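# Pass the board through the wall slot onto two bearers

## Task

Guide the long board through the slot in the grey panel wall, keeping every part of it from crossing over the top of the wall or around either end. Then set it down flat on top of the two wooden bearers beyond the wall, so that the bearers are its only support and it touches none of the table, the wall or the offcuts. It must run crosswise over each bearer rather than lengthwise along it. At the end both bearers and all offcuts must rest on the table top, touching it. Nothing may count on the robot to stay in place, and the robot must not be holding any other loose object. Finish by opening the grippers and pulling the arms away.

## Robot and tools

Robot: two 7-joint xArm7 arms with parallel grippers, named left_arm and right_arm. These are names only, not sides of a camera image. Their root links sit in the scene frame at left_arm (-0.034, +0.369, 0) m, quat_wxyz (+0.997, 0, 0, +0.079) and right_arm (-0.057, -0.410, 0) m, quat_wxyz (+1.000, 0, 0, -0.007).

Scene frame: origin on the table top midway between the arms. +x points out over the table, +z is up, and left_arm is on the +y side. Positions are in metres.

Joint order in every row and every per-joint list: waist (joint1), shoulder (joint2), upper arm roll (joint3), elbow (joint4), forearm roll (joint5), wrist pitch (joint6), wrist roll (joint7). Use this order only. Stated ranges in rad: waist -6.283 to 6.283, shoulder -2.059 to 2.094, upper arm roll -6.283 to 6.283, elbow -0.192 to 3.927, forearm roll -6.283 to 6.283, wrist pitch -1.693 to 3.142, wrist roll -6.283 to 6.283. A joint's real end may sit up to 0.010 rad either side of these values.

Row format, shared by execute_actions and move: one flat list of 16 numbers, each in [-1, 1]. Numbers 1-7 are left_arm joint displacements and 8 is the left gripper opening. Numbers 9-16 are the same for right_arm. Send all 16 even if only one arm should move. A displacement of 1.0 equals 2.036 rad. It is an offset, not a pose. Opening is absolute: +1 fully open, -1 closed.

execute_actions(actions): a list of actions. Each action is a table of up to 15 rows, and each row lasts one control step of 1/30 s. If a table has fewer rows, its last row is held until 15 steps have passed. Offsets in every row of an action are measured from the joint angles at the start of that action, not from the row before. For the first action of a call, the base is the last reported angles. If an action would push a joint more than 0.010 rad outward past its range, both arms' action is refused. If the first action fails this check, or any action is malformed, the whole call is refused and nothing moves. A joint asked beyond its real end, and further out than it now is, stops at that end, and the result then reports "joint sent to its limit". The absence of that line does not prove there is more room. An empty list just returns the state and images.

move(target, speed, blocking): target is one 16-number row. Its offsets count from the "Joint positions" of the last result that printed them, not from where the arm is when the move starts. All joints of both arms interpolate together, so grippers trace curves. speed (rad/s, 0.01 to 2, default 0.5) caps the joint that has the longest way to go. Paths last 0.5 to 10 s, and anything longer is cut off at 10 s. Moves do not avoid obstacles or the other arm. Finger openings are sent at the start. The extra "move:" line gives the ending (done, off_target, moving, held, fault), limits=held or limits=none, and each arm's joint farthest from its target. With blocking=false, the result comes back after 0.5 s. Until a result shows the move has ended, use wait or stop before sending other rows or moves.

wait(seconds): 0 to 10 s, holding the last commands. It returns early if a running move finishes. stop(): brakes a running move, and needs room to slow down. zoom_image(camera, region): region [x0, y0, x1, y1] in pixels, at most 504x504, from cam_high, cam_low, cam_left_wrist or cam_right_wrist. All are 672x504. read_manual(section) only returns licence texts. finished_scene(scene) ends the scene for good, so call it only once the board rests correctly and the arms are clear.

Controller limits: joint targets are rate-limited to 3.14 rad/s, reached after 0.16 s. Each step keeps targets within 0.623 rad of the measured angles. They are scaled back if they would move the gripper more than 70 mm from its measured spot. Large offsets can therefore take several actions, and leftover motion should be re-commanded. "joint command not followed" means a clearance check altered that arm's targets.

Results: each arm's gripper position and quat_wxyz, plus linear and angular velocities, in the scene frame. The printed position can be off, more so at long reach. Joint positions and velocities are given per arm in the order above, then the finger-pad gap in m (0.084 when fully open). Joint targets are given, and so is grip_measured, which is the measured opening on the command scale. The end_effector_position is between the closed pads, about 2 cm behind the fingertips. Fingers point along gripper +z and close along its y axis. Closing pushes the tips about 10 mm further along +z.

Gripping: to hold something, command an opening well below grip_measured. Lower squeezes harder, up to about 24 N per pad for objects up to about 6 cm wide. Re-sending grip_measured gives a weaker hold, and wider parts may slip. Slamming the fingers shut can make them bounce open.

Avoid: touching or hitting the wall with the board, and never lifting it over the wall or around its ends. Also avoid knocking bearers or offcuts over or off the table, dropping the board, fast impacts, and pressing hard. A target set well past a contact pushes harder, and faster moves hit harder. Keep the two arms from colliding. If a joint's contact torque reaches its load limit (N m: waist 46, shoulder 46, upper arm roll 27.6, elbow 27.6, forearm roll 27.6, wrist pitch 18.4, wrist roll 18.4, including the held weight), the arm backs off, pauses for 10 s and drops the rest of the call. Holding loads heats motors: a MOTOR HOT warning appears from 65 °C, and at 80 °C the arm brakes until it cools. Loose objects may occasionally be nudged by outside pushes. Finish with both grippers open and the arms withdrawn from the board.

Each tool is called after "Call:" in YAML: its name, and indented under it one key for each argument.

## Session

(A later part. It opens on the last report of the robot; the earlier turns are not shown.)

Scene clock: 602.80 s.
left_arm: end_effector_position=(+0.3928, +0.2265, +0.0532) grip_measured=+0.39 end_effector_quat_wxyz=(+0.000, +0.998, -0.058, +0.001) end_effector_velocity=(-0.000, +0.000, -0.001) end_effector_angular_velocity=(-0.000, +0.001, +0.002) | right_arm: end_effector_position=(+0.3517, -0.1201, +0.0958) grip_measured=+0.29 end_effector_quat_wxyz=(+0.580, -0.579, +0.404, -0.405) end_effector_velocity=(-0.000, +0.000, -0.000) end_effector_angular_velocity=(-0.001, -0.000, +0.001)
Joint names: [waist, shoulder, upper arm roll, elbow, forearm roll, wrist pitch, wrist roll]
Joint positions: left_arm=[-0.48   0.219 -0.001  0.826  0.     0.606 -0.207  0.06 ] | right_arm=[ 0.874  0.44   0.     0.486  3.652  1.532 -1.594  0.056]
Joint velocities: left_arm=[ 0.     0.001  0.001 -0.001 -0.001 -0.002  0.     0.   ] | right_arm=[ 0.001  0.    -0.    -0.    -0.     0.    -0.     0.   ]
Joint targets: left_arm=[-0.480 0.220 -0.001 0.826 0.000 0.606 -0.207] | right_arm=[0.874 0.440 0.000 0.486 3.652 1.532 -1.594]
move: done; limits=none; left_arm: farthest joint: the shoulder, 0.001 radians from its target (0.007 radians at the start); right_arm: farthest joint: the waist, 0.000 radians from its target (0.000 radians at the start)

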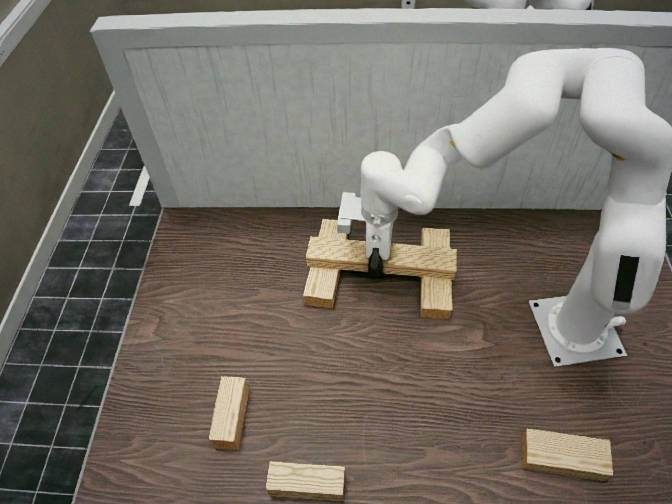

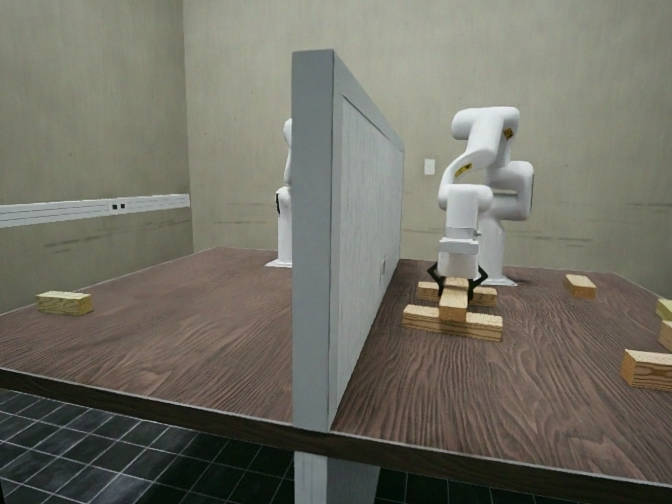

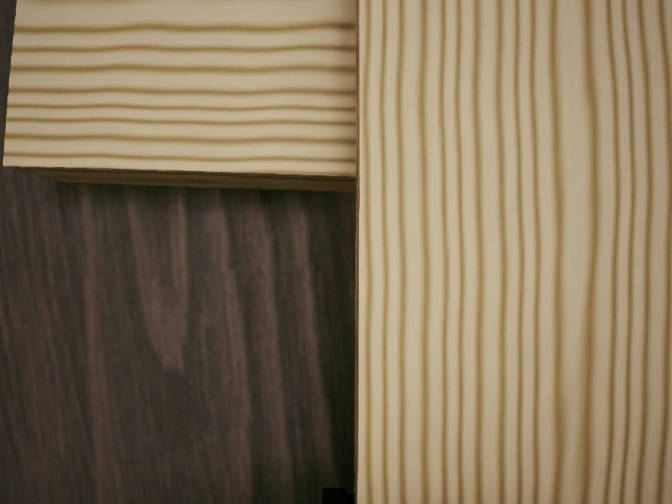

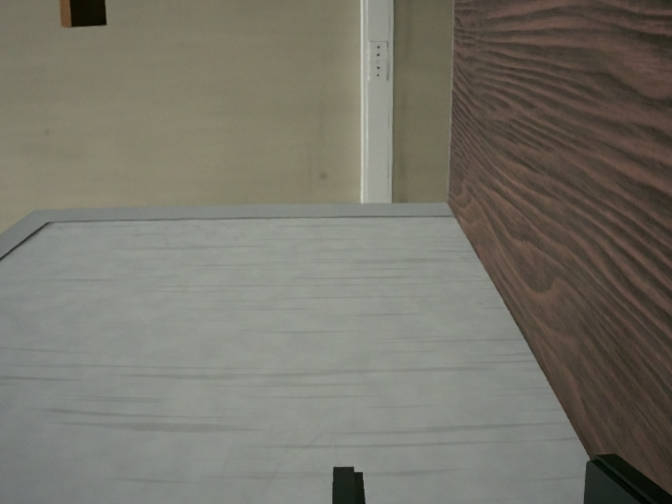

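Call:
execute_actions:
  actions:
    - [[0,0.0003,0,0,0,-0.0003,0,-1,0,0,0,0,0,0,0,0.3],[0,0.0006,0,-0.0001,0,-0.0006,0,-1,0,0,0,0,0,0,0,0.3],[0,0.0009,0,-0.0001,0,-0.0009,0,-1,0,0,0,0,0,0,0,0.3],[0,0.0012,0,-0.0002,0,-0.0012,0,-1,0,0,0,0,0,0,0,0.3],[0,0.0015,0,-0.0002,0,-0.0015,0,-1,0,0,0,0,0,0,0,0.3],[0,0.0018,0,-0.0003,0,-0.0018,0,-1,0,0,0,0,0,0,0,0.3],[0,0.0021,0,-0.0003,0,-0.0021,0,-0.8,0,0,0,0,0,0,0,0.3],[0,0.0023,0,-0.0003,0,-0.0023,0,-0.5,0,0,0,0,0,0,0,0.3],[0,0.0023,0,-0.0003,0,-0.0023,0,-0.2,0,0,0,0,0,0,0,0.3],[0,0.0023,0,-0.0003,0,-0.0023,0,0.1,0,0,0,0,0,0,0,0.3],[0,0.0023,0,-0.0003,0,-0.0023,0,0.25,0,0,0,0,0,0,0,0.3],[0,0.0023,0,-0.0003,0,-0.0023,0,0.33,0,0,0,0,0,0,0,0.3],[0,0.0023,0,-0.0003,0,-0.0023,0,0.38,0,0,0,0,0,0,0,0.3],[0,0.0023,0,-0.0003,0,-0.0023,0,0.41,0,0,0,0,0,0,0,0.3],[0,0.0023,0,-0.0003,0,-0.0023,0,0.44,0,0,0,0,0,0,0,0.3]]
    - [[0,0,0,0,0,0,0,0.47,0,0,0,0,0,0,0,0.3],[0,0,0,0,0,0,0,0.5,0,0,0,0,0,0,0,0.3],[0,0,0,0,0,0,0,0.55,0,0,0,0,0,0,0,0.3],[0,0,0,0,0,0,0,0.6,0,0,0,0,0,0,0,0.3],[0,0,0,0,0,0,0,0.7,0,0,0,0,0,0,0,0.3],[0,0,0,0,0,0,0,0.8,0,0,0,0,0,0,0,0.3],[0,0,0,0,0,0,0,0.9,0,0,0,0,0,0,0,0.3],[0,0,0,0,0,0,0,1,0,0,0,0,0,0,0,0.3]]

Scene clock: 615.03 s.
left_arm: end_effector_position=(+0.3925, +0.2266, +0.0513) grip_measured=+1.00 end_effector_quat_wxyz=(-0.000, +0.998, -0.058, +0.000) end_effector_velocity=(+0.002, -0.001, +0.002) end_effector_angular_velocity=(-0.002, -0.005, +0.001) | right_arm: end_effector_position=(+0.3517, -0.1201, +0.0958) grip_measured=+0.29 end_effector_quat_wxyz=(+0.580, -0.579, +0.404, -0.405) end_effector_velocity=(+0.000, -0.000, +0.000) end_effector_angular_velocity=(+0.000, +0.001, -0.001)
Joint names: [waist, shoulder, upper arm roll, elbow, forearm roll, wrist pitch, wrist roll]
Joint positions: left_arm=[-0.48   0.223 -0.     0.826  0.001  0.602 -0.206  0.084] | right_arm=[ 0.874  0.44   0.     0.486  3.652  1.532 -1.594  0.056]
Joint velocities: left_arm=[ 0.    -0.004 -0.     0.001 -0.001 -0.    -0.     0.   ] | right_arm=[-0.001 -0.001  0.    -0.     0.    -0.001  0.     0.   ]
Joint targets: left_arm=[-0.480 0.223 -0.000 0.826 0.001 0.602 -0.207] | right_arm=[0.874 0.440 0.000 0.486 3.652 1.532 -1.594]

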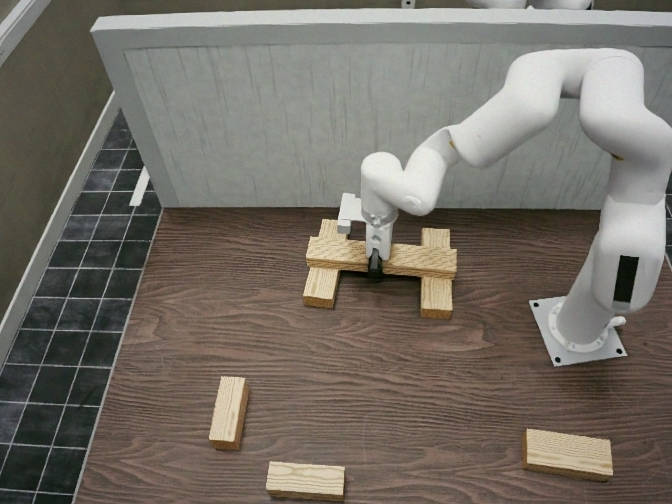

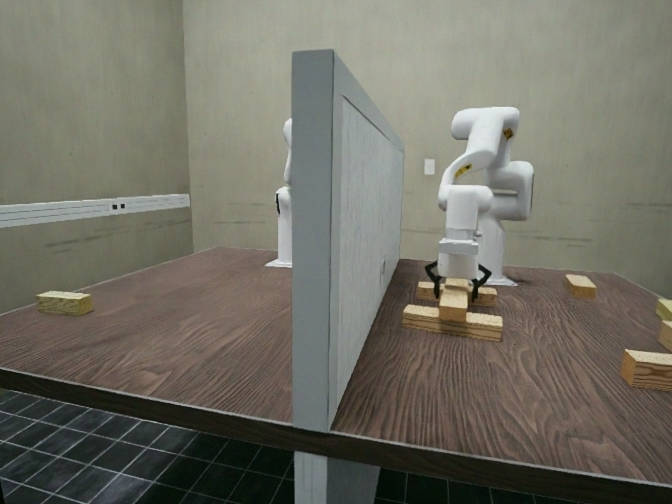

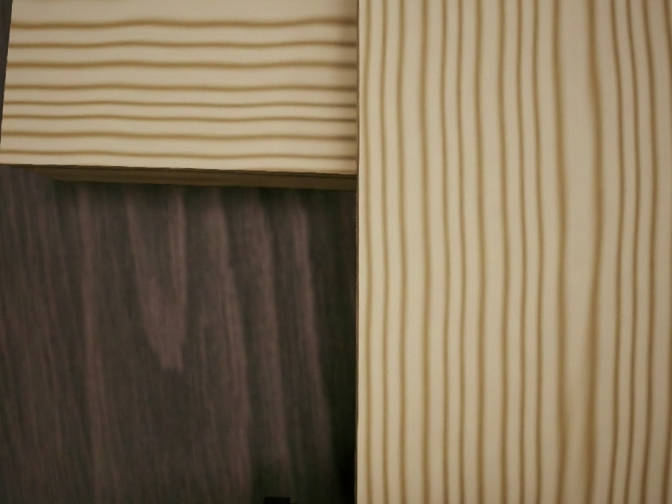

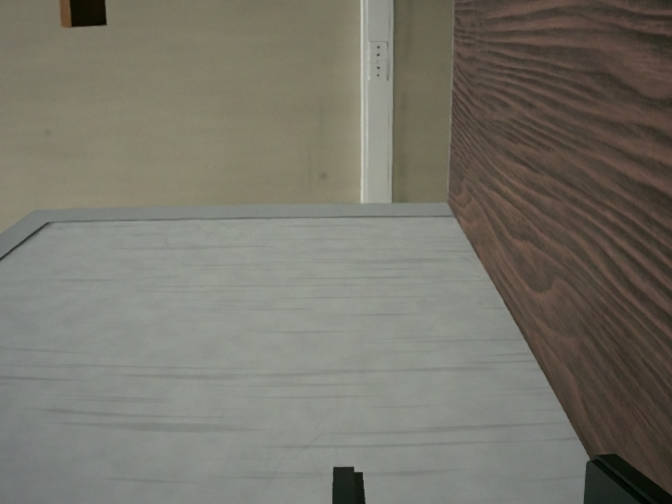

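Call:
move:
  target: [0,-0.1293,0,0.0797,0,0.2095,0,1,0,0,0,0,0,0,0,0.3]
  speed: 0.7

Call:
zoom_image:
  camera: "cam_high"
  region: [280,190,480,340]

Call:
zoom_image:
  camera: "cam_low"
  region: [380,250,520,355]

Scene clock: 624.67 s.
left_arm: end_effector_position=(+0.3921, +0.2268, +0.1990) grip_measured=+1.00 end_effector_quat_wxyz=(-0.000, +0.998, -0.058, -0.001) end_effector_velocity=(+0.002, -0.001, +0.005) end_effector_angular_velocity=(-0.004, -0.011, +0.000) | right_arm: end_effector_position=(+0.3517, -0.1201, +0.0958) grip_measured=+0.29 end_effector_quat_wxyz=(+0.580, -0.579, +0.404, -0.405) end_effector_velocity=(+0.000, -0.000, +0.000) end_effector_angular_velocity=(+0.000, -0.000, -0.000)
Joint names: [waist, shoulder, upper arm roll, elbow, forearm roll, wrist pitch, wrist roll]
Joint positions: left_arm=[-0.48  -0.039 -0.     0.987  0.001  1.028 -0.206  0.084] | right_arm=[ 0.874  0.44   0.     0.486  3.652  1.532 -1.594  0.056]
Joint velocities: left_arm=[-0.    -0.006  0.     0.006 -0.     0.    -0.     0.   ] | right_arm=[-0. -0. -0. -0. -0. -0.  0.  0.]
Joint targets: left_arm=[-0.480 -0.040 -0.000 0.988 0.001 1.028 -0.206] | right_arm=[0.874 0.440 0.000 0.486 3.652 1.532 -1.594]
move: done; limits=none; left_arm: farthest joint: the shoulder, 0.001 radians from its target (0.263 radians at the start); right_arm: farthest joint: the waist, 0.000 radians from its target (0.000 radians at the start)

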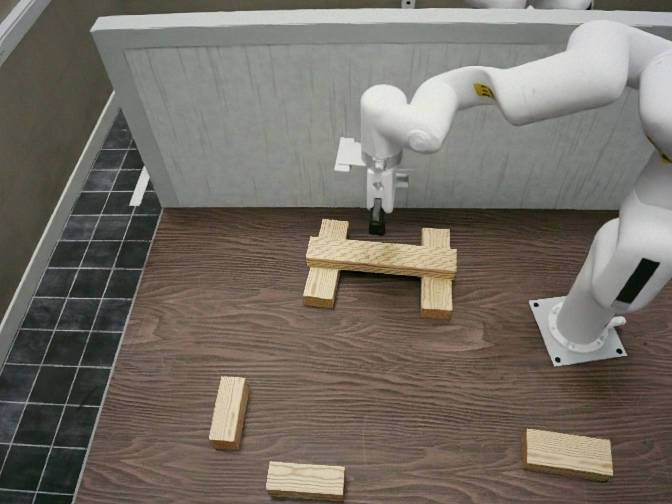

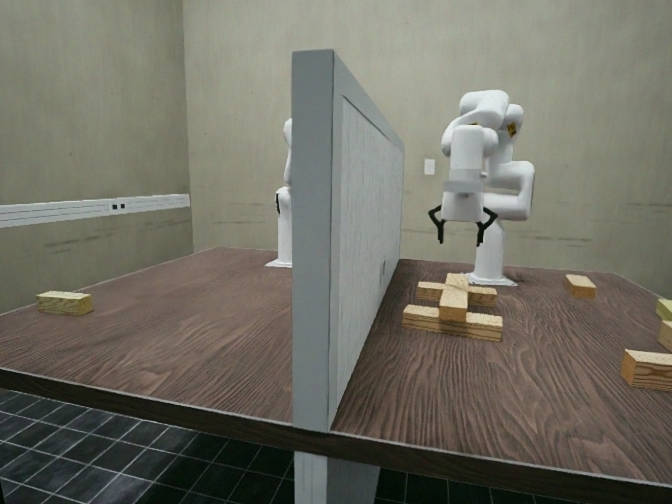

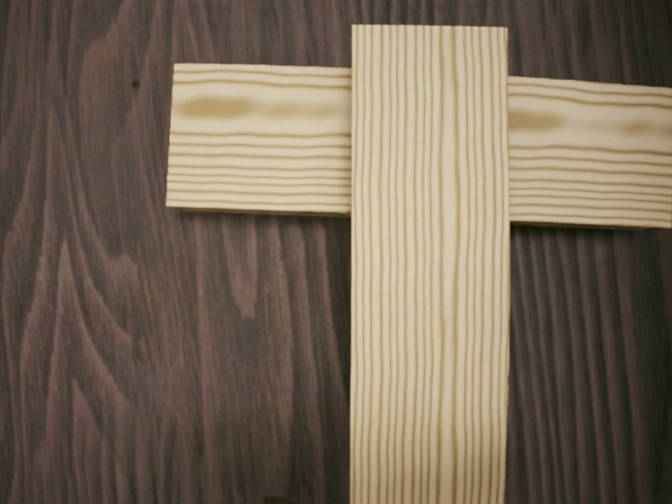

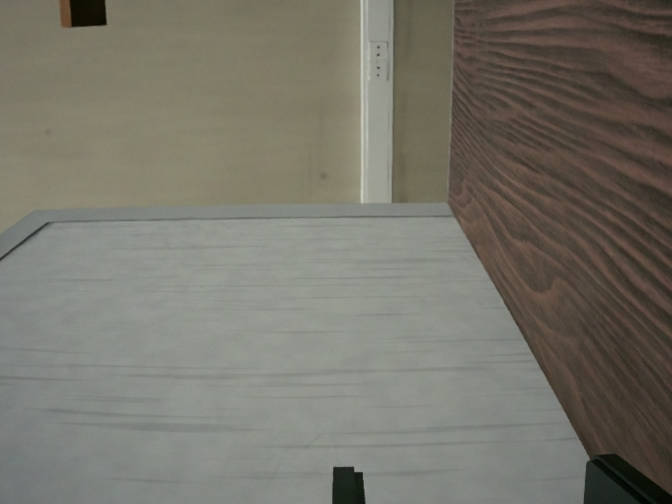

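Region (280, 190, 480, 340) of cam_high's 672x504 image, scaled by 2.520, with more detail than that image has; it fills the top 378 rows of this view, and the rest is white.

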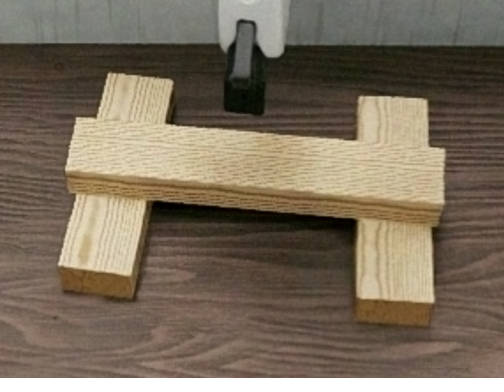

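Region (380, 250, 520, 355) of cam_low's 672x504 image, scaled by 3.600, with more detail than that image has; it fills the top 378 rows of this view, and the rest is white.

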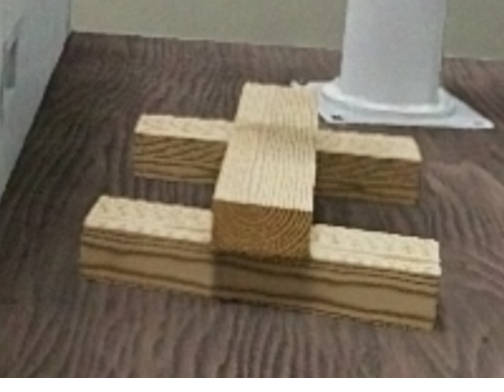

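The board rests flat across both bearers and both arms are clear.

Call:
finished_scene:
  scene: 2

The scene is finished: the task was done.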